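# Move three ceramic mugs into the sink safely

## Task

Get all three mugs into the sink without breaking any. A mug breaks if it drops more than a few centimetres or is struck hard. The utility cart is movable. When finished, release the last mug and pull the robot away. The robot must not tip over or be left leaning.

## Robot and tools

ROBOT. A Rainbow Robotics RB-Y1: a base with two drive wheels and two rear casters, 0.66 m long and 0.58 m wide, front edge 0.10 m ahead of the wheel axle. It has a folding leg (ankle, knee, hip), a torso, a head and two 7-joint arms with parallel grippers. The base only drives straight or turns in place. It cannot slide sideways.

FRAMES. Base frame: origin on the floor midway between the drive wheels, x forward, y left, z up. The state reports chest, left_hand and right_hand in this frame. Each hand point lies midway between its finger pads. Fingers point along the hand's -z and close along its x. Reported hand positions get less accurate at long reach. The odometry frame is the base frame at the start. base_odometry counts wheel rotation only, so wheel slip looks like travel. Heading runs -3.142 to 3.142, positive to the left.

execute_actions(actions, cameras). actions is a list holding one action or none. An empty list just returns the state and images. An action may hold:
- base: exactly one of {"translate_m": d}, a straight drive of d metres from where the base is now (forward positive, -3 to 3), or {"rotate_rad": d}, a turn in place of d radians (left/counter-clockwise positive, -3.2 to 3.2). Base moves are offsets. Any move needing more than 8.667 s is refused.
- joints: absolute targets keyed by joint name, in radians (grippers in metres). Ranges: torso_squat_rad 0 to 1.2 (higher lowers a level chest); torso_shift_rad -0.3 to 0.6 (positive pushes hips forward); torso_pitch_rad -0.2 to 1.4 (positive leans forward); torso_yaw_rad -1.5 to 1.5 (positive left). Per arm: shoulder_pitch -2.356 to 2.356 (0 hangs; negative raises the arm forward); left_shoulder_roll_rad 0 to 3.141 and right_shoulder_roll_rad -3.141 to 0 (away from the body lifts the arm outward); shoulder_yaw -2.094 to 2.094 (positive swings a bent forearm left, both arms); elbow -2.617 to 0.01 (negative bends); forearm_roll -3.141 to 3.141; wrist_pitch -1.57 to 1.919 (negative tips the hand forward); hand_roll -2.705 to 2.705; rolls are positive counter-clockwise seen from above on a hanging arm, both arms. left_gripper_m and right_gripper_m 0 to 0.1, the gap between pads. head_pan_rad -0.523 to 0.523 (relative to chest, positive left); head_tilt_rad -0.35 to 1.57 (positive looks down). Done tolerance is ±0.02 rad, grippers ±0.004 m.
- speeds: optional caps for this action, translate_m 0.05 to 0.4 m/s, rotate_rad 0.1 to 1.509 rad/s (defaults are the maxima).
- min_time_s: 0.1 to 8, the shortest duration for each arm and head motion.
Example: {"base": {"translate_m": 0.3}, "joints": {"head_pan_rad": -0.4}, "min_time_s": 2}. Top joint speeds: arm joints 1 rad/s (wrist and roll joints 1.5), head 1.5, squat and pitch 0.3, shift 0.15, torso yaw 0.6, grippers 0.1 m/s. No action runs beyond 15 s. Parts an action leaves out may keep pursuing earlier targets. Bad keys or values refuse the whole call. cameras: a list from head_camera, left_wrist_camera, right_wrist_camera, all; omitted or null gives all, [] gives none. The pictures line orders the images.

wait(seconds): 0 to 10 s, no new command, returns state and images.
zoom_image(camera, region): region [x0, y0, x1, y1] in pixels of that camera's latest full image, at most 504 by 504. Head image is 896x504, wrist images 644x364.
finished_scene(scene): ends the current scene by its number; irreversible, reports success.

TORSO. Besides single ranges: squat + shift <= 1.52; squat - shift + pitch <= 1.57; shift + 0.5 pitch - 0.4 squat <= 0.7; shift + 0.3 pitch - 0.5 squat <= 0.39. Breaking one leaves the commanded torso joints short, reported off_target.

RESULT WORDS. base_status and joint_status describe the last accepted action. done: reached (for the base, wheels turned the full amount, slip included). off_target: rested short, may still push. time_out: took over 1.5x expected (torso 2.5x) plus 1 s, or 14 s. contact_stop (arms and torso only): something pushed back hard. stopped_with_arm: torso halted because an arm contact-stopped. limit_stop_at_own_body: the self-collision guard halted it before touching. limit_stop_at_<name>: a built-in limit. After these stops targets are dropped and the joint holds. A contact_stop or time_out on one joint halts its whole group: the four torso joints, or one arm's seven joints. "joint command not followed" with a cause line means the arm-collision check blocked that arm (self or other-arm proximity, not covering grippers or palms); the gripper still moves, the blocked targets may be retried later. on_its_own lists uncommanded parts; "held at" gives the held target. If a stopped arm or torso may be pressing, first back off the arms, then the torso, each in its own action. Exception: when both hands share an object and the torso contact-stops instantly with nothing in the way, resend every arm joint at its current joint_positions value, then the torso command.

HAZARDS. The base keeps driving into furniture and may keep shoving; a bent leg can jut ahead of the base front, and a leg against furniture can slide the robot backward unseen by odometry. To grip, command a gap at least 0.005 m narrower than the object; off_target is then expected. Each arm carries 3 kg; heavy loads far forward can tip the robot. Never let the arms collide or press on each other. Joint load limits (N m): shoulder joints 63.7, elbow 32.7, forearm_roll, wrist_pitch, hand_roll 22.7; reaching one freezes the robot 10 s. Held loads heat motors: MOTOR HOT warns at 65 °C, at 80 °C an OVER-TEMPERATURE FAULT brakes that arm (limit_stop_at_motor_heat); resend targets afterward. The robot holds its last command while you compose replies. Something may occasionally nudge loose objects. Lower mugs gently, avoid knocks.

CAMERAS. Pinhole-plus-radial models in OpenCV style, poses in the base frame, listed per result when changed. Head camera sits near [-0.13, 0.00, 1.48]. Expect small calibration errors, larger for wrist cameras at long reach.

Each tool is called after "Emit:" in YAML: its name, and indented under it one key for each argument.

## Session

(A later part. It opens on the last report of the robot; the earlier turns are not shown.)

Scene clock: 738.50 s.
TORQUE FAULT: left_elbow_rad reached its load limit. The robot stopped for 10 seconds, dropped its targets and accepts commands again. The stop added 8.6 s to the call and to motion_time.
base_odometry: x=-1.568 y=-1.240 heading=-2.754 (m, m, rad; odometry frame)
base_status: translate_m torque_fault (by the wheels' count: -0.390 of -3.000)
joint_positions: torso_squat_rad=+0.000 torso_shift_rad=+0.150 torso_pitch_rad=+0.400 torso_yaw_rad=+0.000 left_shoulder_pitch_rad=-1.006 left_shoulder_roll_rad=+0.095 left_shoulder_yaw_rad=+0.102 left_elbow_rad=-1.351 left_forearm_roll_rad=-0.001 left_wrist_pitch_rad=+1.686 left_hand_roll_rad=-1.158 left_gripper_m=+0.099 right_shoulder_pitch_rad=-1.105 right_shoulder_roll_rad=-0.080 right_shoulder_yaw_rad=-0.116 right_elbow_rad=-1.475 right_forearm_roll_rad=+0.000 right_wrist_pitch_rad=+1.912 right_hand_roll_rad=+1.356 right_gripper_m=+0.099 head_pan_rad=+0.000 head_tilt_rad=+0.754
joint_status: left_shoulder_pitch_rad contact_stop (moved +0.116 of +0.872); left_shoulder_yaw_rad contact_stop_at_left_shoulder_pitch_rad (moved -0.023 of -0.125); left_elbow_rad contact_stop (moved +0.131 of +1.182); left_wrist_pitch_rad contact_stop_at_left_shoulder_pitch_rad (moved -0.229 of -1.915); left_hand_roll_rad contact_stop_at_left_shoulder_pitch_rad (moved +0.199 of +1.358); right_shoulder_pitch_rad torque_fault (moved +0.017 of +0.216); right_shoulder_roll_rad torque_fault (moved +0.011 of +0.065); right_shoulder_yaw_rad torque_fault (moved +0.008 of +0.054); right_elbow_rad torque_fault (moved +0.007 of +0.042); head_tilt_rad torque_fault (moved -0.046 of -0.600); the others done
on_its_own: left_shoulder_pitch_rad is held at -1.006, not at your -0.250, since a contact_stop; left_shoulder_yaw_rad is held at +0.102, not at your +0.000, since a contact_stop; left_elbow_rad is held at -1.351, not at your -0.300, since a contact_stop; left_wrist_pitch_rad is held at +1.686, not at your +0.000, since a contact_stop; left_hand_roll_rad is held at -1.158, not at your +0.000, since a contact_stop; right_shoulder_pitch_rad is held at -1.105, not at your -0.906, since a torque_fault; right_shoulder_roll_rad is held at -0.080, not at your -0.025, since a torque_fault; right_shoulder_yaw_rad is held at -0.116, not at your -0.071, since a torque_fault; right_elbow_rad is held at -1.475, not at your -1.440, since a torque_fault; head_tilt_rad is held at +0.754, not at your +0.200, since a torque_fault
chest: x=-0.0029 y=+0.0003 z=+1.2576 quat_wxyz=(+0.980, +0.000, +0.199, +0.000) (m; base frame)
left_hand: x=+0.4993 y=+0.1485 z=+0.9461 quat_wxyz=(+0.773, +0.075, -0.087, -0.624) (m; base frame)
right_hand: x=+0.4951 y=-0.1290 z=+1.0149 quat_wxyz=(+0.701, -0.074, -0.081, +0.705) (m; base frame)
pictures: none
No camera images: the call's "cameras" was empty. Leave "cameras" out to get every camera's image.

Emit:
execute_actions:
  actions: []

Scene clock: 741.40 s.
base_odometry: x=-1.568 y=-1.240 heading=-2.754 (m, m, rad; odometry frame)
base_status: translate_m torque_fault (by the wheels' count: -0.390 of -3.000)
joint_positions: torso_squat_rad=+0.000 torso_shift_rad=+0.150 torso_pitch_rad=+0.400 torso_yaw_rad=+0.000 left_shoulder_pitch_rad=-1.006 left_shoulder_roll_rad=+0.095 left_shoulder_yaw_rad=+0.102 left_elbow_rad=-1.351 left_forearm_roll_rad=-0.001 left_wrist_pitch_rad=+1.686 left_hand_roll_rad=-1.158 left_gripper_m=+0.099 right_shoulder_pitch_rad=-1.105 right_shoulder_roll_rad=-0.080 right_shoulder_yaw_rad=-0.116 right_elbow_rad=-1.475 right_forearm_roll_rad=+0.000 right_wrist_pitch_rad=+1.912 right_hand_roll_rad=+1.356 right_gripper_m=+0.099 head_pan_rad=+0.000 head_tilt_rad=+0.754
joint_status: left_shoulder_pitch_rad contact_stop (moved +0.116 of +0.872); left_shoulder_yaw_rad contact_stop_at_left_shoulder_pitch_rad (moved -0.023 of -0.125); left_elbow_rad contact_stop (moved +0.131 of +1.182); left_wrist_pitch_rad contact_stop_at_left_shoulder_pitch_rad (moved -0.229 of -1.915); left_hand_roll_rad contact_stop_at_left_shoulder_pitch_rad (moved +0.199 of +1.358); right_shoulder_pitch_rad torque_fault (moved +0.017 of +0.216); right_shoulder_roll_rad torque_fault (moved +0.011 of +0.065); right_shoulder_yaw_rad torque_fault (moved +0.008 of +0.054); right_elbow_rad torque_fault (moved +0.007 of +0.042); head_tilt_rad torque_fault (moved -0.046 of -0.600); the others done
on_its_own: left_shoulder_pitch_rad is held at -1.006, not at your -0.250, since a contact_stop; left_shoulder_yaw_rad is held at +0.102, not at your +0.000, since a contact_stop; left_elbow_rad is held at -1.351, not at your -0.300, since a contact_stop; left_wrist_pitch_rad is held at +1.686, not at your +0.000, since a contact_stop; left_hand_roll_rad is held at -1.158, not at your +0.000, since a contact_stop; right_shoulder_pitch_rad is held at -1.105, not at your -0.906, since a torque_fault; right_shoulder_roll_rad is held at -0.080, not at your -0.025, since a torque_fault; right_shoulder_yaw_rad is held at -0.116, not at your -0.071, since a torque_fault; right_elbow_rad is held at -1.475, not at your -1.440, since a torque_fault; head_tilt_rad is held at +0.754, not at your +0.200, since a torque_fault
chest: x=-0.0029 y=+0.0003 z=+1.2576 quat_wxyz=(+0.980, +0.000, +0.199, +0.000) (m; base frame)
left_hand: x=+0.4993 y=+0.1485 z=+0.9461 quat_wxyz=(+0.773, +0.075, -0.087, -0.624) (m; base frame)
right_hand: x=+0.4951 y=-0.1290 z=+1.0149 quat_wxyz=(+0.701, -0.074, -0.081, +0.705) (m; base frame)
pictures: head_camera, left_wrist_camera, right_wrist_camera
camera_calibration (this result's frames):
head_camera: T_world_to_cam=[[0.0459958, -0.998323, 0.0351523, -0.0555401], [-0.915788, -0.0561971, -0.397711, 0.720706], [0.399019, -0.013899, -0.916837, 1.22359], [0, 0, 0, 1]] pos_world=[0.174335, 0.00206124, 1.41041]
left_wrist_camera: T_world_to_cam=[[0.246501, -0.968922, 0.0206793, -0.00366315], [-0.858717, -0.208473, 0.468129, 0.0437265], [-0.449269, -0.133152, -0.883418, 1.17029], [0, 0, 0, 1]] pos_world=[0.564225, 0.161393, 1.01346]
right_wrist_camera: T_world_to_cam=[[-0.0259995, -0.999289, -0.0273129, -0.0845729], [-0.907915, 0.0121705, 0.418977, 0.0638535], [-0.418346, 0.035691, -0.907586, 1.21988], [0, 0, 0, 1]] pos_world=[0.566108, -0.128829, 1.07809]
Images, in order (width x height): head_camera 896x504, left_wrist_camera 644x364, right_wrist_camera 644x364.

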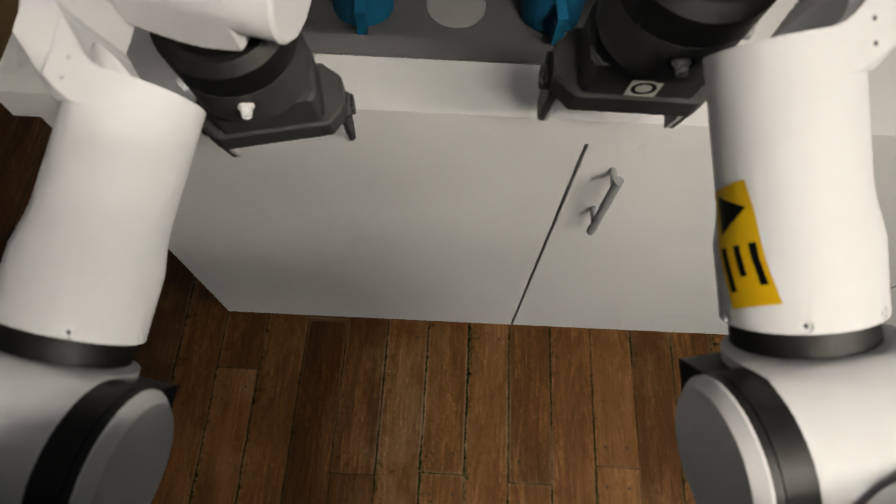

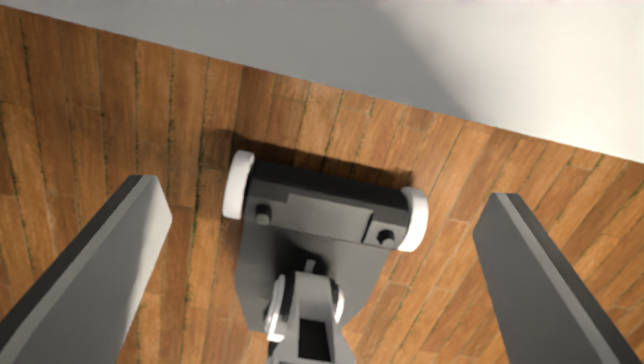

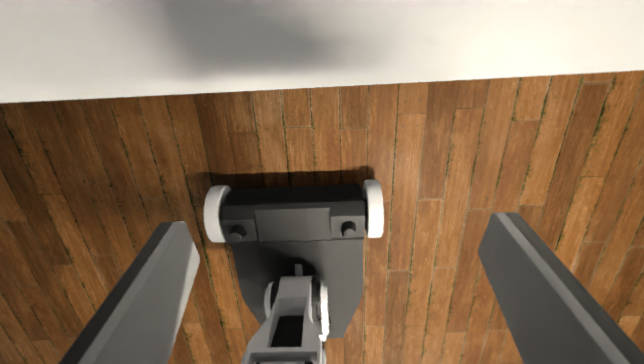

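Emit:
execute_actions:
  actions:
    - {"base":{"translate_m":-2.61},"joints":{"head_tilt_rad":0.2,"left_shoulder_pitch_rad":-0.25,"left_shoulder_roll_rad":0.1,"left_shoulder_yaw_rad":0.0,"left_elbow_rad":-0.3,"left_forearm_roll_rad":0,"left_wrist_pitch_rad":0,"left_hand_roll_rad":0,"right_shoulder_pitch_rad":-0.906,"right_shoulder_roll_rad":-0.0254,"right_shoulder_yaw_rad":-0.071,"right_elbow_rad":-1.44,"right_wrist_pitch_rad":1.897,"right_hand_roll_rad":1.345},"min_time_s":7}
  cameras: []

Emit:
execute_actions:
  actions:
    - {"base":{"rotate_rad":-3.10}}
  cameras: ["head_camera"]

Scene clock: 757.97 s.
base_odometry: x=+0.848 y=-0.252 heading=-2.753 (m, m, rad; odometry frame)
base_status: done
joint_positions: torso_squat_rad=+0.000 torso_shift_rad=+0.150 torso_pitch_rad=+0.400 torso_yaw_rad=+0.000 left_shoulder_pitch_rad=-0.250 left_shoulder_roll_rad=+0.100 left_shoulder_yaw_rad=+0.000 left_elbow_rad=-0.300 left_forearm_roll_rad=+0.000 left_wrist_pitch_rad=+0.000 left_hand_roll_rad=+0.000 left_gripper_m=+0.099 right_shoulder_pitch_rad=-0.906 right_shoulder_roll_rad=-0.026 right_shoulder_yaw_rad=-0.071 right_elbow_rad=-1.440 right_forearm_roll_rad=+0.000 right_wrist_pitch_rad=+1.897 right_hand_roll_rad=+1.345 right_gripper_m=+0.099 head_pan_rad=+0.000 head_tilt_rad=+0.200
joint_status: all done
chest: x=-0.0029 y=+0.0003 z=+1.2576 quat_wxyz=(+0.980, +0.000, +0.199, +0.000) (m; base frame)
left_hand: x=+0.0543 y=+0.2751 z=+0.5699 quat_wxyz=(+0.996, +0.034, -0.069, -0.052) (m; base frame)
right_hand: x=+0.4205 y=-0.1300 z=+0.9199 quat_wxyz=(+0.707, +0.000, +0.000, +0.707) (m; base frame)
pictures: none
No camera images: the call's "cameras" was empty. Leave "cameras" out to get every camera's image.

Scene clock: 763.30 s.
base_odometry: x=+0.848 y=-0.252 heading=+0.431 (m, m, rad; odometry frame)
base_status: done
joint_positions: torso_squat_rad=+0.000 torso_shift_rad=+0.150 torso_pitch_rad=+0.400 torso_yaw_rad=+0.000 left_shoulder_pitch_rad=-0.250 left_shoulder_roll_rad=+0.100 left_shoulder_yaw_rad=+0.000 left_elbow_rad=-0.300 left_forearm_roll_rad=+0.000 left_wrist_pitch_rad=+0.000 left_hand_roll_rad=+0.000 left_gripper_m=+0.099 right_shoulder_pitch_rad=-0.906 right_shoulder_roll_rad=-0.026 right_shoulder_yaw_rad=-0.071 right_elbow_rad=-1.440 right_forearm_roll_rad=+0.000 right_wrist_pitch_rad=+1.897 right_hand_roll_rad=+1.345 right_gripper_m=+0.099 head_pan_rad=+0.000 head_tilt_rad=+0.200
joint_status: not commanded
chest: x=-0.0029 y=+0.0003 z=+1.2576 quat_wxyz=(+0.980, +0.000, +0.199, +0.000) (m; base frame)
left_hand: x=+0.0543 y=+0.2753 z=+0.5699 quat_wxyz=(+0.996, +0.034, -0.069, -0.052) (m; base frame)
right_hand: x=+0.4205 y=-0.1300 z=+0.9199 quat_wxyz=(+0.707, +0.000, +0.000, +0.707) (m; base frame)
pictures: head_camera
camera_calibration (this result's frames):
head_camera: T_world_to_cam=[[0.0205961, -0.998319, 0.0541782, -0.0803914], [-0.569974, -0.0562456, -0.819735, 1.29267], [0.821405, -0.0139968, -0.570174, 0.686468], [0, 0, 0, 1]] pos_world=[0.174576, 0.00205904, 1.45541]
Images, in order (width x height): head_camera 896x504.

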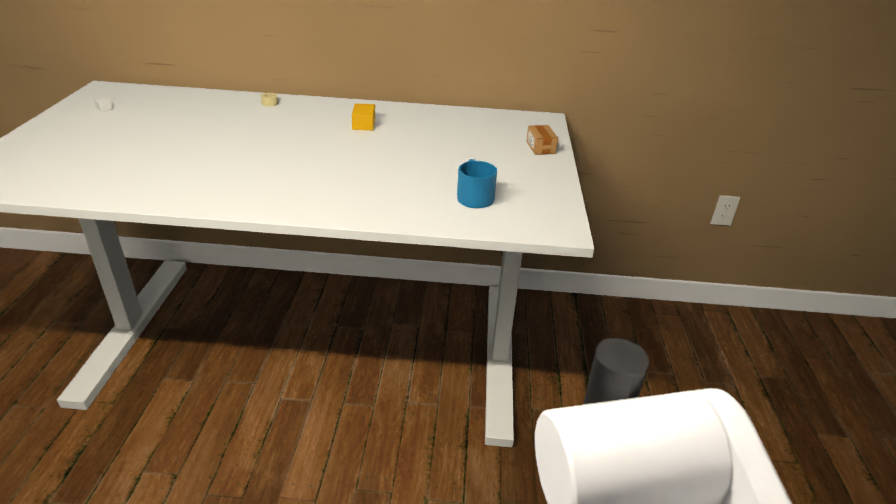

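Emit:
zoom_image:
  camera: "head_camera"
  region: [430, 140, 530, 220]

Region (430, 140, 530, 220) of head_camera's 896x504 image, scaled by 5.040, with more detail than that image has; it fills the top 403 rows of this view, and the rest is white.

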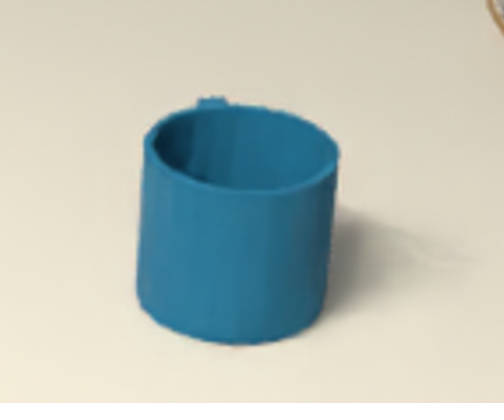

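Emit:
execute_actions:
  actions:
    - {"base":{"rotate_rad":0.042}}
  cameras: []

Emit:
execute_actions:
  actions:
    - {"base":{"translate_m":1.02},"joints":{"head_tilt_rad":0.7}}
  cameras: ["head_camera","right_wrist_camera"]

Scene clock: 778.00 s.
base_odometry: x=+0.848 y=-0.252 heading=+0.473 (m, m, rad; odometry frame)
base_status: done
joint_positions: torso_squat_rad=+0.000 torso_shift_rad=+0.150 torso_pitch_rad=+0.400 torso_yaw_rad=+0.000 left_shoulder_pitch_rad=-0.250 left_shoulder_roll_rad=+0.100 left_shoulder_yaw_rad=+0.000 left_elbow_rad=-0.300 left_forearm_roll_rad=+0.000 left_wrist_pitch_rad=+0.000 left_hand_roll_rad=+0.000 left_gripper_m=+0.099 right_shoulder_pitch_rad=-0.906 right_shoulder_roll_rad=-0.026 right_shoulder_yaw_rad=-0.071 right_elbow_rad=-1.440 right_forearm_roll_rad=+0.000 right_wrist_pitch_rad=+1.897 right_hand_roll_rad=+1.345 right_gripper_m=+0.099 head_pan_rad=+0.000 head_tilt_rad=+0.200
joint_status: not commanded
chest: x=-0.0029 y=+0.0003 z=+1.2576 quat_wxyz=(+0.980, +0.000, +0.199, +0.000) (m; base frame)
left_hand: x=+0.0543 y=+0.2753 z=+0.5699 quat_wxyz=(+0.996, +0.034, -0.069, -0.052) (m; base frame)
right_hand: x=+0.4205 y=-0.1300 z=+0.9199 quat_wxyz=(+0.707, +0.000, +0.000, +0.707) (m; base frame)
pictures: none
No camera images: the call's "cameras" was empty. Leave "cameras" out to get every camera's image.

Scene clock: 782.10 s.
base_odometry: x=+1.756 y=+0.212 heading=+0.472 (m, m, rad; odometry frame)
base_status: done
joint_positions: torso_squat_rad=+0.000 torso_shift_rad=+0.150 torso_pitch_rad=+0.400 torso_yaw_rad=+0.000 left_shoulder_pitch_rad=-0.250 left_shoulder_roll_rad=+0.100 left_shoulder_yaw_rad=+0.000 left_elbow_rad=-0.300 left_forearm_roll_rad=+0.000 left_wrist_pitch_rad=+0.000 left_hand_roll_rad=+0.000 left_gripper_m=+0.099 right_shoulder_pitch_rad=-0.906 right_shoulder_roll_rad=-0.026 right_shoulder_yaw_rad=-0.071 right_elbow_rad=-1.440 right_forearm_roll_rad=+0.000 right_wrist_pitch_rad=+1.897 right_hand_roll_rad=+1.345 right_gripper_m=+0.099 head_pan_rad=+0.000 head_tilt_rad=+0.700
joint_status: all done
chest: x=-0.0029 y=+0.0003 z=+1.2576 quat_wxyz=(+0.980, +0.000, +0.199, +0.000) (m; base frame)
left_hand: x=+0.0544 y=+0.2753 z=+0.5699 quat_wxyz=(+0.996, +0.034, -0.069, -0.052) (m; base frame)
right_hand: x=+0.4206 y=-0.1300 z=+0.9198 quat_wxyz=(+0.707, +0.000, +0.000, +0.707) (m; base frame)
pictures: head_camera, right_wrist_camera
camera_calibration (this result's frames):
head_camera: T_world_to_cam=[[0.0440493, -0.998323, 0.0375704, -0.0588225], [-0.893223, -0.0561998, -0.446087, 0.787936], [0.44745, -0.0139089, -0.894201, 1.18648], [0, 0, 0, 1]] pos_world=[0.175501, 0.0020607, 1.41465]
right_wrist_camera: T_world_to_cam=[[-0.0370563, -0.99925, -0.0112136, -0.100242], [-0.795715, 0.0227163, 0.605245, -0.181076], [-0.604537, 0.031351, -0.79596, 1.07749], [0, 0, 0, 1]] pos_world=[0.503582, -0.129833, 0.966111]
Images, in order (width x height): head_camera 896x504, right_wrist_camera 644x364.

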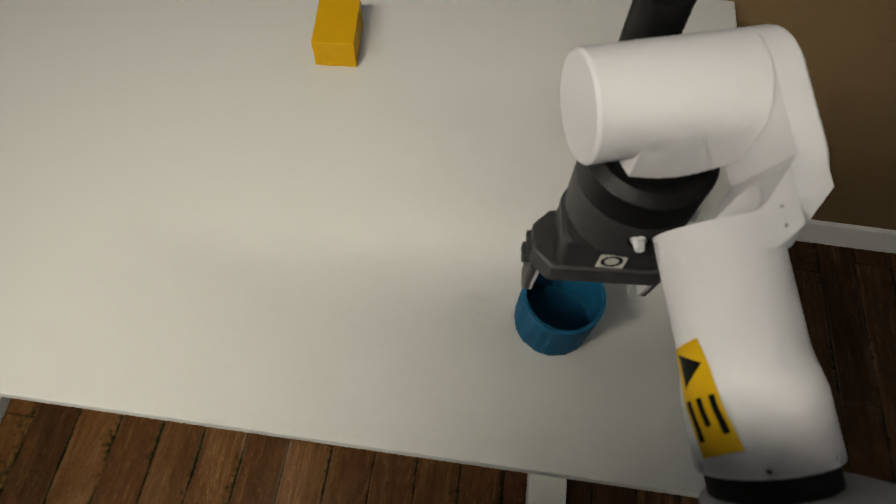

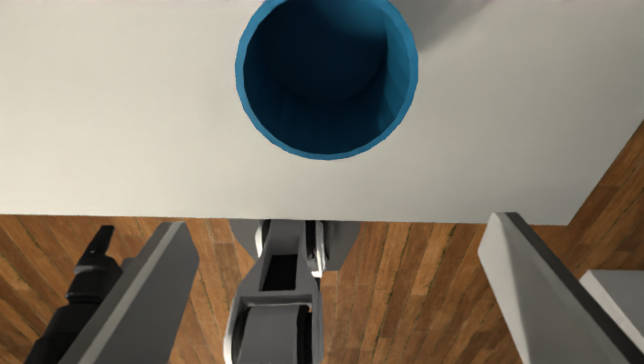

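Emit:
execute_actions:
  actions:
    - {"base":{"translate_m":0.02},"joints":{"right_shoulder_pitch_rad":-0.909,"right_shoulder_roll_rad":-0.0248,"right_shoulder_yaw_rad":-0.0703,"right_elbow_rad":-1.2016,"right_wrist_pitch_rad":1.662}}
  cameras: ["right_wrist_camera"]

Scene clock: 801.13 s.
base_odometry: x=+1.774 y=+0.221 heading=+0.472 (m, m, rad; odometry frame)
base_status: done
joint_positions: torso_squat_rad=+0.000 torso_shift_rad=+0.150 torso_pitch_rad=+0.400 torso_yaw_rad=+0.000 left_shoulder_pitch_rad=-0.250 left_shoulder_roll_rad=+0.100 left_shoulder_yaw_rad=+0.000 left_elbow_rad=-0.300 left_forearm_roll_rad=+0.000 left_wrist_pitch_rad=+0.000 left_hand_roll_rad=+0.000 left_gripper_m=+0.099 right_shoulder_pitch_rad=-0.909 right_shoulder_roll_rad=-0.025 right_shoulder_yaw_rad=-0.071 right_elbow_rad=-1.202 right_forearm_roll_rad=+0.000 right_wrist_pitch_rad=+1.662 right_hand_roll_rad=+1.345 right_gripper_m=+0.099 head_pan_rad=+0.000 head_tilt_rad=+0.700
joint_status: all done
chest: x=-0.0027 y=+0.0003 z=+1.2576 quat_wxyz=(+0.980, +0.000, +0.199, +0.000) (m; base frame)
left_hand: x=+0.0544 y=+0.2752 z=+0.5698 quat_wxyz=(+0.996, +0.034, -0.069, -0.052) (m; base frame)
right_hand: x=+0.4262 y=-0.1279 z=+0.8597 quat_wxyz=(+0.707, +0.000, +0.000, +0.707) (m; base frame)
pictures: right_wrist_camera
camera_calibration (this result's frames):
right_wrist_camera: T_world_to_cam=[[-0.0352307, -0.999318, -0.0110547, -0.0995831], [-0.795257, 0.021334, 0.605896, -0.141237], [-0.605247, 0.0301375, -0.795467, 1.03272], [0, 0, 0, 1]] pos_world=[0.509224, -0.127626, 0.90597]
Images, in order (width x height): right_wrist_camera 644x364.

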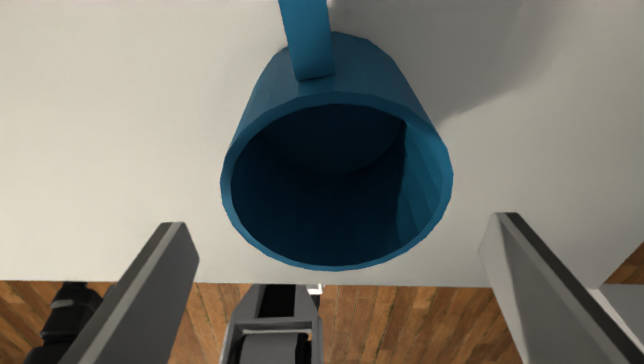

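Emit:
execute_actions:
  actions:
    - {"joints":{"right_shoulder_pitch_rad":-0.984,"right_shoulder_roll_rad":-0.0315,"right_shoulder_yaw_rad":-0.096,"right_elbow_rad":-0.80,"right_wrist_pitch_rad":1.332},"min_time_s":1.4}
  cameras: ["right_wrist_camera"]

Scene clock: 810.50 s.
base_odometry: x=+1.774 y=+0.221 heading=+0.472 (m, m, rad; odometry frame)
base_status: not commanded
joint_positions: torso_squat_rad=+0.000 torso_shift_rad=+0.150 torso_pitch_rad=+0.400 torso_yaw_rad=+0.000 left_shoulder_pitch_rad=-0.250 left_shoulder_roll_rad=+0.100 left_shoulder_yaw_rad=+0.000 left_elbow_rad=-0.300 left_forearm_roll_rad=+0.000 left_wrist_pitch_rad=+0.000 left_hand_roll_rad=+0.000 left_gripper_m=+0.099 right_shoulder_pitch_rad=-0.984 right_shoulder_roll_rad=-0.031 right_shoulder_yaw_rad=-0.096 right_elbow_rad=-0.800 right_forearm_roll_rad=+0.000 right_wrist_pitch_rad=+1.332 right_hand_roll_rad=+1.345 right_gripper_m=+0.099 head_pan_rad=+0.000 head_tilt_rad=+0.700
joint_status: all done
chest: x=-0.0027 y=+0.0003 z=+1.2576 quat_wxyz=(+0.980, +0.000, +0.199, +0.000) (m; base frame)
left_hand: x=+0.0544 y=+0.2752 z=+0.5698 quat_wxyz=(+0.996, +0.034, -0.069, -0.052) (m; base frame)
right_hand: x=+0.4260 y=-0.1283 z=+0.7878 quat_wxyz=(+0.707, +0.000, +0.000, +0.707) (m; base frame)
pictures: right_wrist_camera
camera_calibration (this result's frames):
right_wrist_camera: T_world_to_cam=[[-0.0364709, -0.999271, -0.0112906, -0.100022], [-0.794973, 0.0221647, 0.60624, -0.0980712], [-0.605547, 0.0310858, -0.795202, 0.975467], [0, 0, 0, 1]] pos_world=[0.50908, -0.128098, 0.834019]
Images, in order (width x height): right_wrist_camera 644x364.

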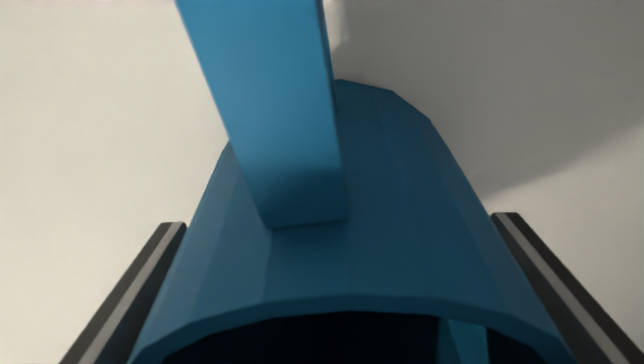

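Emit:
execute_actions:
  actions:
    - {"joints":{"right_gripper_m":0.075}}
  cameras: ["right_wrist_camera"]

Emit:
execute_actions:
  actions:
    - {"joints":{"right_shoulder_pitch_rad":-0.906,"right_shoulder_roll_rad":-0.0254,"right_shoulder_yaw_rad":-0.071,"right_elbow_rad":-1.44,"right_wrist_pitch_rad":1.897},"min_time_s":1.0}
  cameras: ["right_wrist_camera"]

Scene clock: 816.13 s.
base_odometry: x=+1.774 y=+0.221 heading=+0.472 (m, m, rad; odometry frame)
base_status: not commanded
joint_positions: torso_squat_rad=+0.000 torso_shift_rad=+0.150 torso_pitch_rad=+0.400 torso_yaw_rad=+0.000 left_shoulder_pitch_rad=-0.250 left_shoulder_roll_rad=+0.100 left_shoulder_yaw_rad=+0.000 left_elbow_rad=-0.300 left_forearm_roll_rad=+0.000 left_wrist_pitch_rad=+0.000 left_hand_roll_rad=+0.000 left_gripper_m=+0.099 right_shoulder_pitch_rad=-0.984 right_shoulder_roll_rad=-0.031 right_shoulder_yaw_rad=-0.096 right_elbow_rad=-0.800 right_forearm_roll_rad=+0.000 right_wrist_pitch_rad=+1.332 right_hand_roll_rad=+1.345 right_gripper_m=+0.090 head_pan_rad=+0.000 head_tilt_rad=+0.700
joint_status: right_gripper_m off_target (ended at +0.090, target +0.075)
chest: x=-0.0027 y=+0.0003 z=+1.2576 quat_wxyz=(+0.980, +0.000, +0.199, +0.000) (m; base frame)
left_hand: x=+0.0544 y=+0.2752 z=+0.5698 quat_wxyz=(+0.996, +0.034, -0.069, -0.052) (m; base frame)
right_hand: x=+0.4260 y=-0.1283 z=+0.7878 quat_wxyz=(+0.707, +0.000, +0.000, +0.707) (m; base frame)
pictures: right_wrist_camera
camera_calibration (this result's frames):
right_wrist_camera: T_world_to_cam=[[-0.0364649, -0.999271, -0.011308, -0.1], [-0.795001, 0.0221508, 0.606204, -0.098026], [-0.605512, 0.031095, -0.795229, 0.975501], [0, 0, 0, 1]] pos_world=[0.5091, -0.128089, 0.83404]
Images, in order (width x height): right_wrist_camera 644x364.

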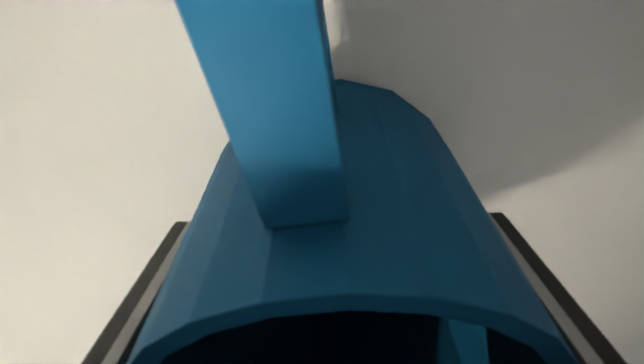

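Scene clock: 817.43 s.
base_odometry: x=+1.774 y=+0.221 heading=+0.472 (m, m, rad; odometry frame)
base_status: not commanded
joint_positions: torso_squat_rad=+0.000 torso_shift_rad=+0.150 torso_pitch_rad=+0.400 torso_yaw_rad=+0.000 left_shoulder_pitch_rad=-0.250 left_shoulder_roll_rad=+0.100 left_shoulder_yaw_rad=+0.000 left_elbow_rad=-0.300 left_forearm_roll_rad=+0.000 left_wrist_pitch_rad=+0.000 left_hand_roll_rad=+0.000 left_gripper_m=+0.099 right_shoulder_pitch_rad=-0.906 right_shoulder_roll_rad=-0.025 right_shoulder_yaw_rad=-0.071 right_elbow_rad=-1.440 right_forearm_roll_rad=+0.000 right_wrist_pitch_rad=+1.897 right_hand_roll_rad=+1.345 right_gripper_m=+0.090 head_pan_rad=+0.000 head_tilt_rad=+0.700
joint_status: all done
chest: x=-0.0027 y=+0.0003 z=+1.2576 quat_wxyz=(+0.980, +0.000, +0.199, +0.000) (m; base frame)
left_hand: x=+0.0543 y=+0.2752 z=+0.5698 quat_wxyz=(+0.996, +0.034, -0.069, -0.052) (m; base frame)
right_hand: x=+0.4205 y=-0.1300 z=+0.9195 quat_wxyz=(+0.707, +0.000, +0.000, +0.707) (m; base frame)
pictures: right_wrist_camera
camera_calibration (this result's frames):
right_wrist_camera: T_world_to_cam=[[-0.0371054, -0.999248, -0.0112111, -0.100215], [-0.795265, 0.0227337, 0.605835, -0.181706], [-0.605125, 0.0313955, -0.795511, 1.07706], [0, 0, 0, 1]] pos_world=[0.503535, -0.129824, 0.965777]
Images, in order (width x height): right_wrist_camera 644x364.

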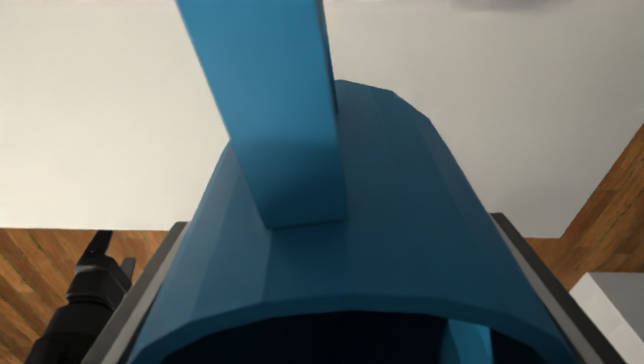

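Emit:
execute_actions:
  actions:
    - {"base":{"translate_m":-3.0},"joints":{"torso_pitch_rad":0.1,"head_tilt_rad":0.45}}
  cameras: []

Emit:
execute_actions:
  actions:
    - {"base":{"rotate_rad":2.98},"joints":{"right_shoulder_pitch_rad":-0.851,"right_shoulder_roll_rad":-0.114,"right_shoulder_yaw_rad":-0.26,"right_elbow_rad":-1.5,"right_wrist_pitch_rad":1.9,"right_hand_roll_rad":1.75},"min_time_s":3}
  cameras: ["head_camera"]

Scene clock: 870.90 s.
base_odometry: x=-0.899 y=-1.141 heading=+0.471 (m, m, rad; odometry frame)
base_status: done
joint_positions: torso_squat_rad=+0.000 torso_shift_rad=+0.150 torso_pitch_rad=+0.100 torso_yaw_rad=+0.000 left_shoulder_pitch_rad=-0.250 left_shoulder_roll_rad=+0.100 left_shoulder_yaw_rad=+0.000 left_elbow_rad=-0.300 left_forearm_roll_rad=+0.000 left_wrist_pitch_rad=+0.000 left_hand_roll_rad=+0.000 left_gripper_m=+0.099 right_shoulder_pitch_rad=-0.906 right_shoulder_roll_rad=-0.025 right_shoulder_yaw_rad=-0.071 right_elbow_rad=-1.440 right_forearm_roll_rad=+0.000 right_wrist_pitch_rad=+1.897 right_hand_roll_rad=+1.345 right_gripper_m=+0.090 head_pan_rad=+0.000 head_tilt_rad=+0.450
joint_status: all done
chest: x=-0.0925 y=+0.0003 z=+1.2805 quat_wxyz=(+0.999, +0.000, +0.050, +0.000) (m; base frame)
left_hand: x=+0.1653 y=+0.2753 z=+0.6403 quat_wxyz=(+0.974, +0.041, -0.217, -0.046) (m; base frame)
right_hand: x=+0.4118 y=-0.1299 z=+1.0826 quat_wxyz=(+0.699, -0.106, -0.106, +0.699) (m; base frame)
pictures: none
No camera images: the call's "cameras" was empty. Leave "cameras" out to get every camera's image.

Scene clock: 876.13 s.
base_odometry: x=-0.899 y=-1.141 heading=-2.833 (m, m, rad; odometry frame)
base_status: done
joint_positions: torso_squat_rad=+0.000 torso_shift_rad=+0.150 torso_pitch_rad=+0.100 torso_yaw_rad=+0.000 left_shoulder_pitch_rad=-0.250 left_shoulder_roll_rad=+0.100 left_shoulder_yaw_rad=+0.000 left_elbow_rad=-0.300 left_forearm_roll_rad=+0.000 left_wrist_pitch_rad=+0.000 left_hand_roll_rad=+0.000 left_gripper_m=+0.099 right_shoulder_pitch_rad=-0.851 right_shoulder_roll_rad=-0.114 right_shoulder_yaw_rad=-0.260 right_elbow_rad=-1.500 right_forearm_roll_rad=+0.000 right_wrist_pitch_rad=+1.900 right_hand_roll_rad=+1.750 right_gripper_m=+0.090 head_pan_rad=+0.000 head_tilt_rad=+0.450
joint_status: all done
chest: x=-0.0925 y=+0.0003 z=+1.2805 quat_wxyz=(+0.999, +0.000, +0.050, +0.000) (m; base frame)
left_hand: x=+0.1653 y=+0.2753 z=+0.6403 quat_wxyz=(+0.974, +0.041, -0.217, -0.046) (m; base frame)
right_hand: x=+0.4159 y=-0.2196 z=+1.0841 quat_wxyz=(+0.633, -0.122, -0.102, +0.758) (m; base frame)
pictures: head_camera
camera_calibration (this result's frames):
head_camera: T_world_to_cam=[[0.0180256, -0.998318, 0.055108, -0.0812598], [-0.528376, -0.0563033, -0.847142, 1.28824], [0.848819, -0.0138475, -0.528502, 0.771173], [0, 0, 0, 1]] pos_world=[0.0275508, 0.00208772, 1.50336]
Images, in order (width x height): head_camera 896x504.

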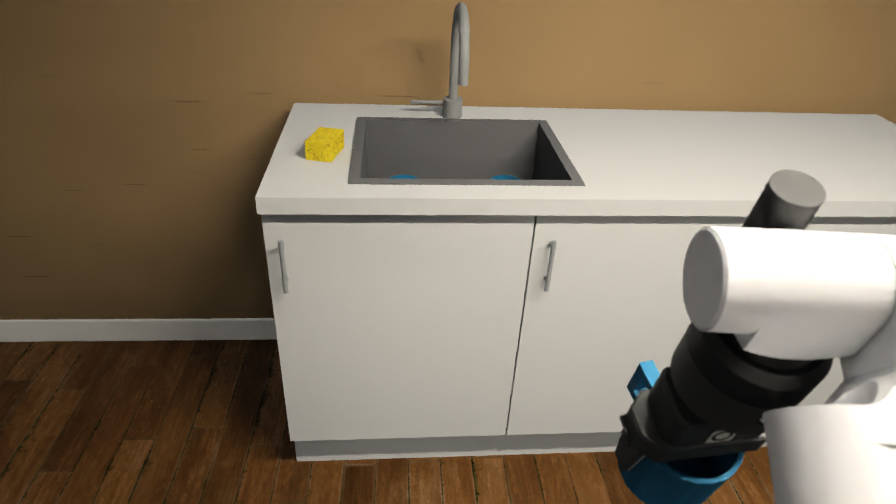

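Emit:
execute_actions:
  actions:
    - {"base":{"translate_m":0.974},"joints":{"head_tilt_rad":0.9,"left_shoulder_pitch_rad":-0.1,"right_shoulder_pitch_rad":-0.904,"right_shoulder_roll_rad":-0.035,"right_shoulder_yaw_rad":-0.092,"right_elbow_rad":-1.445,"right_wrist_pitch_rad":1.9,"right_hand_roll_rad":1.67},"min_time_s":2}
  cameras: ["head_camera"]

Scene clock: 896.23 s.
base_odometry: x=-1.827 y=-1.437 heading=-2.833 (m, m, rad; odometry frame)
base_status: done
joint_positions: torso_squat_rad=+0.000 torso_shift_rad=+0.150 torso_pitch_rad=+0.100 torso_yaw_rad=+0.000 left_shoulder_pitch_rad=-0.100 left_shoulder_roll_rad=+0.100 left_shoulder_yaw_rad=+0.000 left_elbow_rad=-0.300 left_forearm_roll_rad=+0.000 left_wrist_pitch_rad=+0.000 left_hand_roll_rad=+0.000 left_gripper_m=+0.099 right_shoulder_pitch_rad=-0.903 right_shoulder_roll_rad=-0.035 right_shoulder_yaw_rad=-0.092 right_elbow_rad=-1.445 right_forearm_roll_rad=+0.000 right_wrist_pitch_rad=+1.900 right_hand_roll_rad=+1.670 right_gripper_m=+0.090 head_pan_rad=+0.000 head_tilt_rad=+0.900
joint_status: all done
chest: x=-0.0924 y=+0.0003 z=+1.2805 quat_wxyz=(+0.999, +0.000, +0.050, +0.000) (m; base frame)
left_hand: x=+0.0588 y=+0.2891 z=+0.6129 quat_wxyz=(+0.988, +0.046, -0.147, -0.024) (m; base frame)
right_hand: x=+0.4132 y=-0.1391 z=+1.0838 quat_wxyz=(+0.587, -0.120, -0.089, +0.796) (m; base frame)
pictures: head_camera
camera_calibration (this result's frames):
head_camera: T_world_to_cam=[[0.0402367, -0.998317, 0.041755, -0.0604115], [-0.84429, -0.0563183, -0.532919, 0.808093], [0.534374, -0.0138104, -0.845135, 1.22301], [0, 0, 0, 1]] pos_world=[0.0311515, 0.00209079, 1.46678]
Images, in order (width x height): head_camera 896x504.

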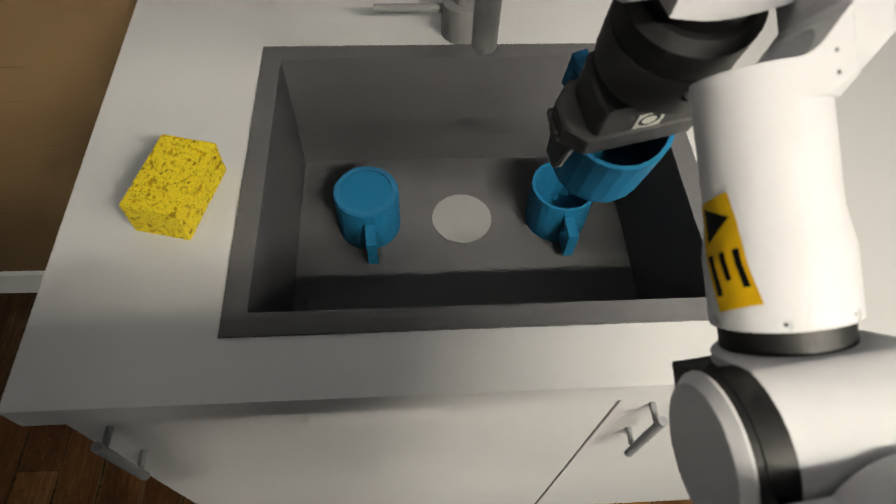

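Emit:
execute_actions:
  actions:
    - {"joints":{"torso_pitch_rad":0.4,"head_tilt_rad":0.7,"left_shoulder_pitch_rad":-0.25}}
  cameras: ["head_camera"]

Scene clock: 922.37 s.
base_odometry: x=-1.827 y=-1.437 heading=-2.833 (m, m, rad; odometry frame)
base_status: not commanded
joint_positions: torso_squat_rad=+0.000 torso_shift_rad=+0.150 torso_pitch_rad=+0.400 torso_yaw_rad=+0.000 left_shoulder_pitch_rad=-0.250 left_shoulder_roll_rad=+0.100 left_shoulder_yaw_rad=+0.000 left_elbow_rad=-0.300 left_forearm_roll_rad=+0.000 left_wrist_pitch_rad=+0.000 left_hand_roll_rad=+0.000 left_gripper_m=+0.099 right_shoulder_pitch_rad=-0.904 right_shoulder_roll_rad=-0.035 right_shoulder_yaw_rad=-0.092 right_elbow_rad=-1.445 right_forearm_roll_rad=+0.000 right_wrist_pitch_rad=+1.900 right_hand_roll_rad=+1.670 right_gripper_m=+0.090 head_pan_rad=+0.000 head_tilt_rad=+0.700
joint_status: all done
chest: x=-0.0028 y=+0.0003 z=+1.2576 quat_wxyz=(+0.980, +0.000, +0.199, +0.000) (m; base frame)
left_hand: x=+0.0546 y=+0.2752 z=+0.5699 quat_wxyz=(+0.996, +0.034, -0.070, -0.052) (m; base frame)
right_hand: x=+0.4220 y=-0.1391 z=+0.9203 quat_wxyz=(+0.593, +0.000, -0.001, +0.805) (m; base frame)
pictures: head_camera
camera_calibration (this result's frames):
head_camera: T_world_to_cam=[[0.0440221, -0.998324, 0.0375739, -0.0588308], [-0.893267, -0.0561757, -0.446003, 0.787859], [0.447367, -0.0139295, -0.894242, 1.18652], [0, 0, 0, 1]] pos_world=[0.175551, 0.00205401, 1.41463]
Images, in order (width x height): head_camera 896x504.

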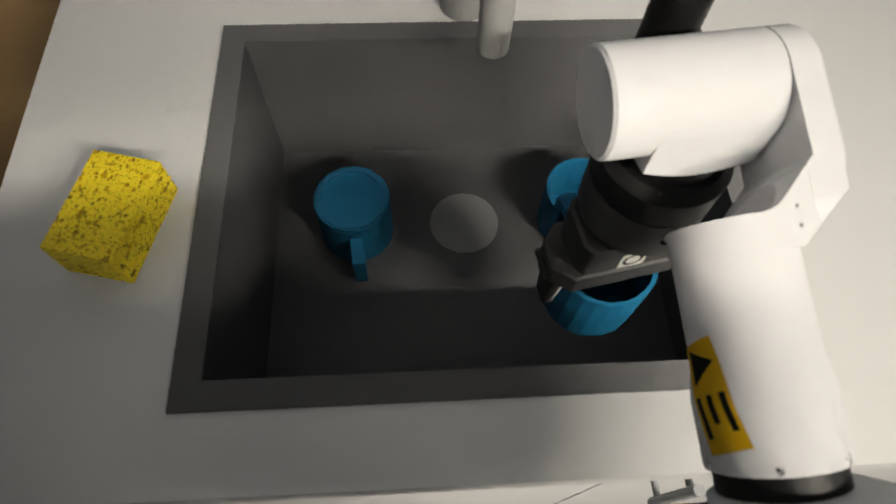

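Emit:
execute_actions:
  actions:
    - {"joints":{"right_shoulder_pitch_rad":-0.946,"right_shoulder_roll_rad":-0.040,"right_shoulder_yaw_rad":-0.105,"right_elbow_rad":-0.832,"right_wrist_pitch_rad":1.33},"min_time_s":1.8}
  cameras: ["head_camera","right_wrist_camera"]

Scene clock: 927.53 s.
base_odometry: x=-1.827 y=-1.437 heading=-2.833 (m, m, rad; odometry frame)
base_status: not commanded
joint_positions: torso_squat_rad=+0.000 torso_shift_rad=+0.150 torso_pitch_rad=+0.400 torso_yaw_rad=+0.000 left_shoulder_pitch_rad=-0.250 left_shoulder_roll_rad=+0.100 left_shoulder_yaw_rad=+0.000 left_elbow_rad=-0.300 left_forearm_roll_rad=+0.000 left_wrist_pitch_rad=+0.000 left_hand_roll_rad=+0.000 left_gripper_m=+0.099 right_shoulder_pitch_rad=-0.945 right_shoulder_roll_rad=-0.040 right_shoulder_yaw_rad=-0.105 right_elbow_rad=-0.832 right_forearm_roll_rad=+0.000 right_wrist_pitch_rad=+1.330 right_hand_roll_rad=+1.670 right_gripper_m=+0.090 head_pan_rad=+0.000 head_tilt_rad=+0.700
joint_status: all done
chest: x=-0.0028 y=+0.0003 z=+1.2576 quat_wxyz=(+0.980, +0.000, +0.199, +0.000) (m; base frame)
left_hand: x=+0.0545 y=+0.2752 z=+0.5699 quat_wxyz=(+0.996, +0.034, -0.070, -0.052) (m; base frame)
right_hand: x=+0.4196 y=-0.1398 z=+0.7813 quat_wxyz=(+0.593, +0.001, +0.001, +0.805) (m; base frame)
pictures: head_camera, right_wrist_camera
camera_calibration (this result's frames):
head_camera: T_world_to_cam=[[0.044022, -0.998324, 0.0375739, -0.0588307], [-0.893265, -0.0561757, -0.446006, 0.78786], [0.447369, -0.0139294, -0.894241, 1.18652], [0, 0, 0, 1]] pos_world=[0.175547, 0.00205392, 1.41463]
right_wrist_camera: T_world_to_cam=[[0.261331, -0.965185, -0.0111564, -0.232112], [-0.765023, -0.214156, 0.607352, -0.145402], [-0.588596, -0.150185, -0.794355, 0.933618], [0, 0, 0, 1]] pos_world=[0.498946, -0.114955, 0.827345]
Images, in order (width x height): head_camera 896x504, right_wrist_camera 644x364.

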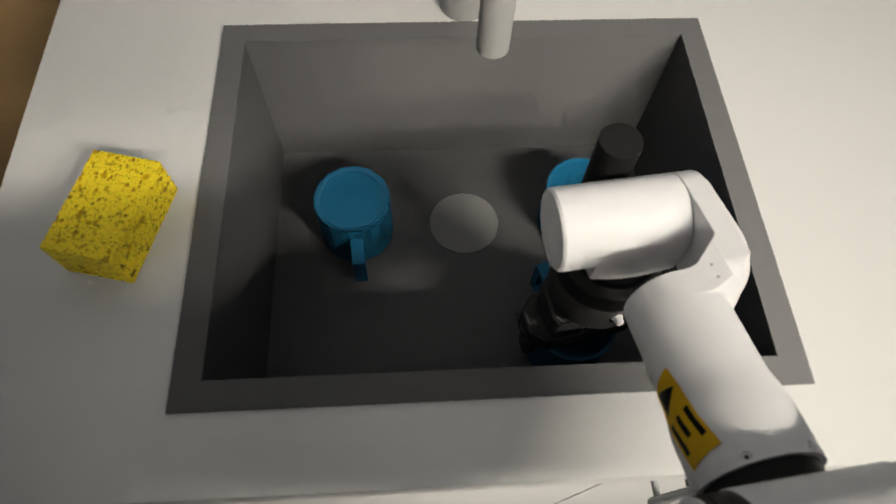

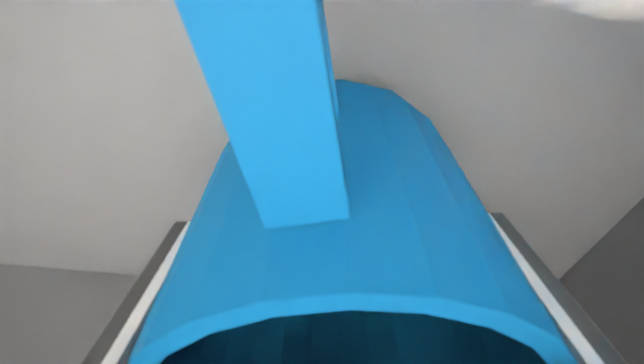

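Emit:
execute_actions:
  actions:
    - {"joints":{"right_gripper_m":0.1}}
  cameras: ["right_wrist_camera"]

Emit:
execute_actions:
  actions:
    - {"joints":{"right_shoulder_pitch_rad":-0.904,"right_shoulder_roll_rad":-0.035,"right_shoulder_yaw_rad":-0.092,"right_elbow_rad":-1.445,"right_wrist_pitch_rad":1.9},"min_time_s":1.0}
  cameras: ["right_wrist_camera"]

Emit:
execute_actions:
  actions:
    - {"joints":{"torso_pitch_rad":0.0,"head_tilt_rad":0.9,"left_shoulder_pitch_rad":0.0}}
  cameras: ["head_camera"]

Scene clock: 934.40 s.
base_odometry: x=-1.827 y=-1.437 heading=-2.833 (m, m, rad; odometry frame)
base_status: not commanded
joint_positions: torso_squat_rad=+0.000 torso_shift_rad=+0.150 torso_pitch_rad=+0.400 torso_yaw_rad=+0.000 left_shoulder_pitch_rad=-0.250 left_shoulder_roll_rad=+0.100 left_shoulder_yaw_rad=+0.000 left_elbow_rad=-0.300 left_forearm_roll_rad=+0.000 left_wrist_pitch_rad=+0.000 left_hand_roll_rad=+0.000 left_gripper_m=+0.099 right_shoulder_pitch_rad=-0.946 right_shoulder_roll_rad=-0.040 right_shoulder_yaw_rad=-0.105 right_elbow_rad=-0.832 right_forearm_roll_rad=+0.000 right_wrist_pitch_rad=+1.330 right_hand_roll_rad=+1.670 right_gripper_m=+0.099 head_pan_rad=+0.000 head_tilt_rad=+0.700
joint_status: all done
chest: x=-0.0028 y=+0.0003 z=+1.2576 quat_wxyz=(+0.980, +0.000, +0.199, +0.000) (m; base frame)
left_hand: x=+0.0545 y=+0.2752 z=+0.5699 quat_wxyz=(+0.996, +0.034, -0.070, -0.052) (m; base frame)
right_hand: x=+0.4197 y=-0.1398 z=+0.7814 quat_wxyz=(+0.593, +0.001, +0.001, +0.805) (m; base frame)
pictures: right_wrist_camera
camera_calibration (this result's frames):
right_wrist_camera: T_world_to_cam=[[0.261388, -0.96517, -0.0111012, -0.232183], [-0.765157, -0.214204, 0.607167, -0.145163], [-0.588397, -0.150212, -0.794497, 0.933794], [0, 0, 0, 1]] pos_world=[0.499059, -0.114923, 0.827457]
Images, in order (width x height): right_wrist_camera 644x364.

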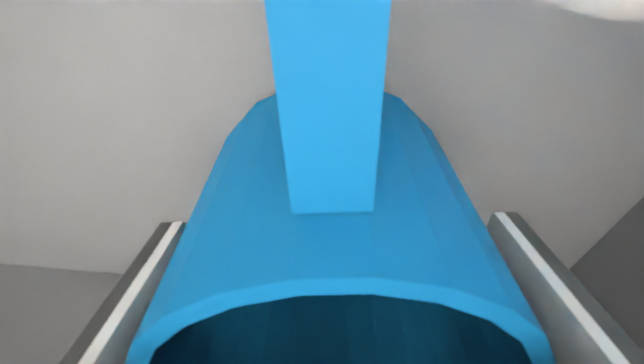

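Scene clock: 935.70 s.
base_odometry: x=-1.827 y=-1.437 heading=-2.833 (m, m, rad; odometry frame)
base_status: not commanded
joint_positions: torso_squat_rad=+0.000 torso_shift_rad=+0.150 torso_pitch_rad=+0.400 torso_yaw_rad=+0.000 left_shoulder_pitch_rad=-0.250 left_shoulder_roll_rad=+0.100 left_shoulder_yaw_rad=+0.000 left_elbow_rad=-0.300 left_forearm_roll_rad=+0.000 left_wrist_pitch_rad=+0.000 left_hand_roll_rad=+0.000 left_gripper_m=+0.099 right_shoulder_pitch_rad=-0.904 right_shoulder_roll_rad=-0.035 right_shoulder_yaw_rad=-0.092 right_elbow_rad=-1.445 right_forearm_roll_rad=+0.000 right_wrist_pitch_rad=+1.900 right_hand_roll_rad=+1.670 right_gripper_m=+0.099 head_pan_rad=+0.000 head_tilt_rad=+0.700
joint_status: all done
chest: x=-0.0028 y=+0.0003 z=+1.2576 quat_wxyz=(+0.980, +0.000, +0.199, +0.000) (m; base frame)
left_hand: x=+0.0544 y=+0.2752 z=+0.5699 quat_wxyz=(+0.996, +0.034, -0.069, -0.052) (m; base frame)
right_hand: x=+0.4223 y=-0.1390 z=+0.9206 quat_wxyz=(+0.593, +0.000, -0.001, +0.805) (m; base frame)
pictures: right_wrist_camera
camera_calibration (this result's frames):
right_wrist_camera: T_world_to_cam=[[0.261199, -0.965214, -0.011731, -0.229909], [-0.767093, -0.214932, 0.60446, -0.224362], [-0.585955, -0.148886, -0.796549, 1.04713], [0, 0, 0, 1]] pos_world=[0.501515, -0.114232, 0.967009]
Images, in order (width x height): right_wrist_camera 644x364.

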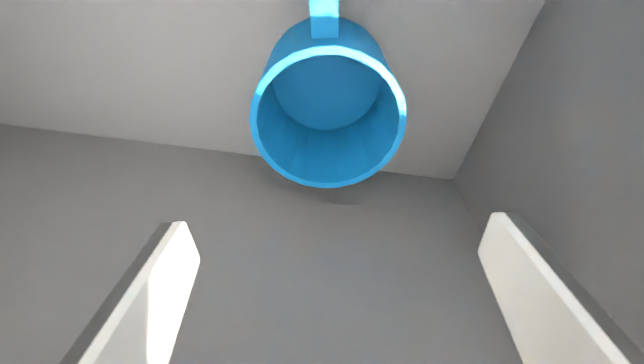

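Scene clock: 937.80 s.
base_odometry: x=-1.827 y=-1.437 heading=-2.833 (m, m, rad; odometry frame)
base_status: not commanded
joint_positions: torso_squat_rad=+0.000 torso_shift_rad=+0.150 torso_pitch_rad=+0.000 torso_yaw_rad=+0.000 left_shoulder_pitch_rad=+0.000 left_shoulder_roll_rad=+0.100 left_shoulder_yaw_rad=+0.000 left_elbow_rad=-0.300 left_forearm_roll_rad=+0.000 left_wrist_pitch_rad=+0.000 left_hand_roll_rad=+0.000 left_gripper_m=+0.099 right_shoulder_pitch_rad=-0.904 right_shoulder_roll_rad=-0.035 right_shoulder_yaw_rad=-0.092 right_elbow_rad=-1.445 right_forearm_roll_rad=+0.000 right_wrist_pitch_rad=+1.900 right_hand_roll_rad=+1.670 right_gripper_m=+0.099 head_pan_rad=+0.000 head_tilt_rad=+0.900
joint_status: all done
chest: x=-0.1234 y=+0.0003 z=+1.2821 quat_wxyz=(+1.000, +0.000, +0.000, +0.000) (m; base frame)
left_hand: x=+0.0215 y=+0.2953 z=+0.6158 quat_wxyz=(+0.988, +0.050, -0.149, -0.007) (m; base frame)
right_hand: x=+0.3994 y=-0.1388 z=+1.1372 quat_wxyz=(+0.581, -0.160, -0.119, +0.789) (m; base frame)
pictures: head_camera
camera_calibration (this result's frames):
head_camera: T_world_to_cam=[[0.0358991, -0.998316, 0.0455718, -0.0646569], [-0.786757, -0.0563511, -0.614685, 0.894669], [0.616218, -0.0137873, -0.787455, 1.17705], [0, 0, 0, 1]] pos_world=[-0.019112, 0.00209593, 1.47976]
Images, in order (width x height): head_camera 896x504.

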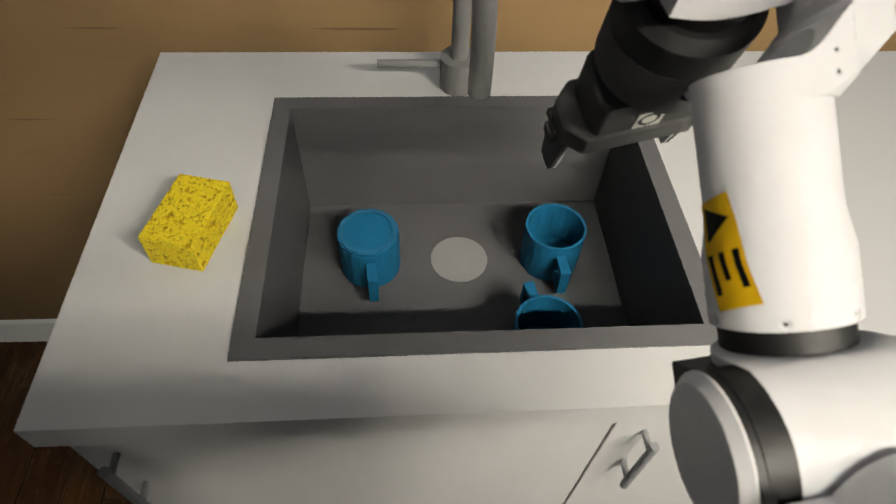

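All three mugs are in the sink. I'll back the robot away.

Emit:
execute_actions:
  actions:
    - {"base":{"translate_m":-0.6},"joints":{"torso_shift_rad":0.0,"head_tilt_rad":0.6}}
  cameras: ["head_camera"]

Emit:
finished_scene:
  scene: 1

Scene clock: 944.50 s.
base_odometry: x=-1.256 y=-1.254 heading=-2.831 (m, m, rad; odometry frame)
base_status: done
joint_positions: torso_squat_rad=+0.000 torso_shift_rad=+0.000 torso_pitch_rad=+0.000 torso_yaw_rad=+0.000 left_shoulder_pitch_rad=+0.000 left_shoulder_roll_rad=+0.100 left_shoulder_yaw_rad=+0.000 left_elbow_rad=-0.300 left_forearm_roll_rad=+0.000 left_wrist_pitch_rad=+0.000 left_hand_roll_rad=+0.000 left_gripper_m=+0.099 right_shoulder_pitch_rad=-0.904 right_shoulder_roll_rad=-0.035 right_shoulder_yaw_rad=-0.092 right_elbow_rad=-1.445 right_forearm_roll_rad=+0.000 right_wrist_pitch_rad=+1.900 right_hand_roll_rad=+1.670 right_gripper_m=+0.099 head_pan_rad=+0.000 head_tilt_rad=+0.600
joint_status: all done
chest: x=-0.2280 y=+0.0003 z=+1.2899 quat_wxyz=(+1.000, +0.000, +0.000, +0.000) (m; base frame)
left_hand: x=-0.0828 y=+0.2953 z=+0.6238 quat_wxyz=(+0.988, +0.050, -0.149, -0.007) (m; base frame)
right_hand: x=+0.2948 y=-0.1388 z=+1.1451 quat_wxyz=(+0.581, -0.160, -0.119, +0.789) (m; base frame)
pictures: head_camera
camera_calibration (this result's frames):
head_camera: T_world_to_cam=[[0.0207995, -0.998317, 0.0541382, -0.0771311], [-0.569907, -0.0563298, -0.819776, 1.16743], [0.821446, -0.0138028, -0.570119, 0.966191], [0, 0, 0, 1]] pos_world=[-0.126741, 0.0020961, 1.51205]
Images, in order (width x height): head_camera 896x504.

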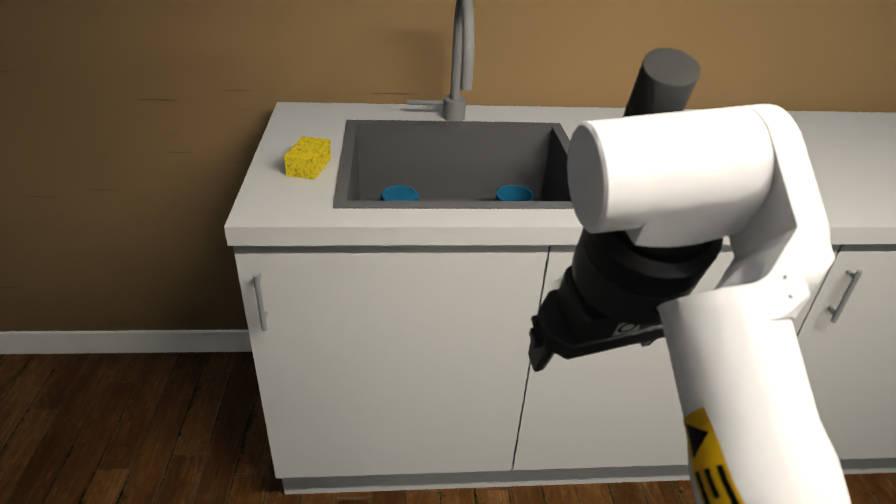

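The scene is finished: the task was done.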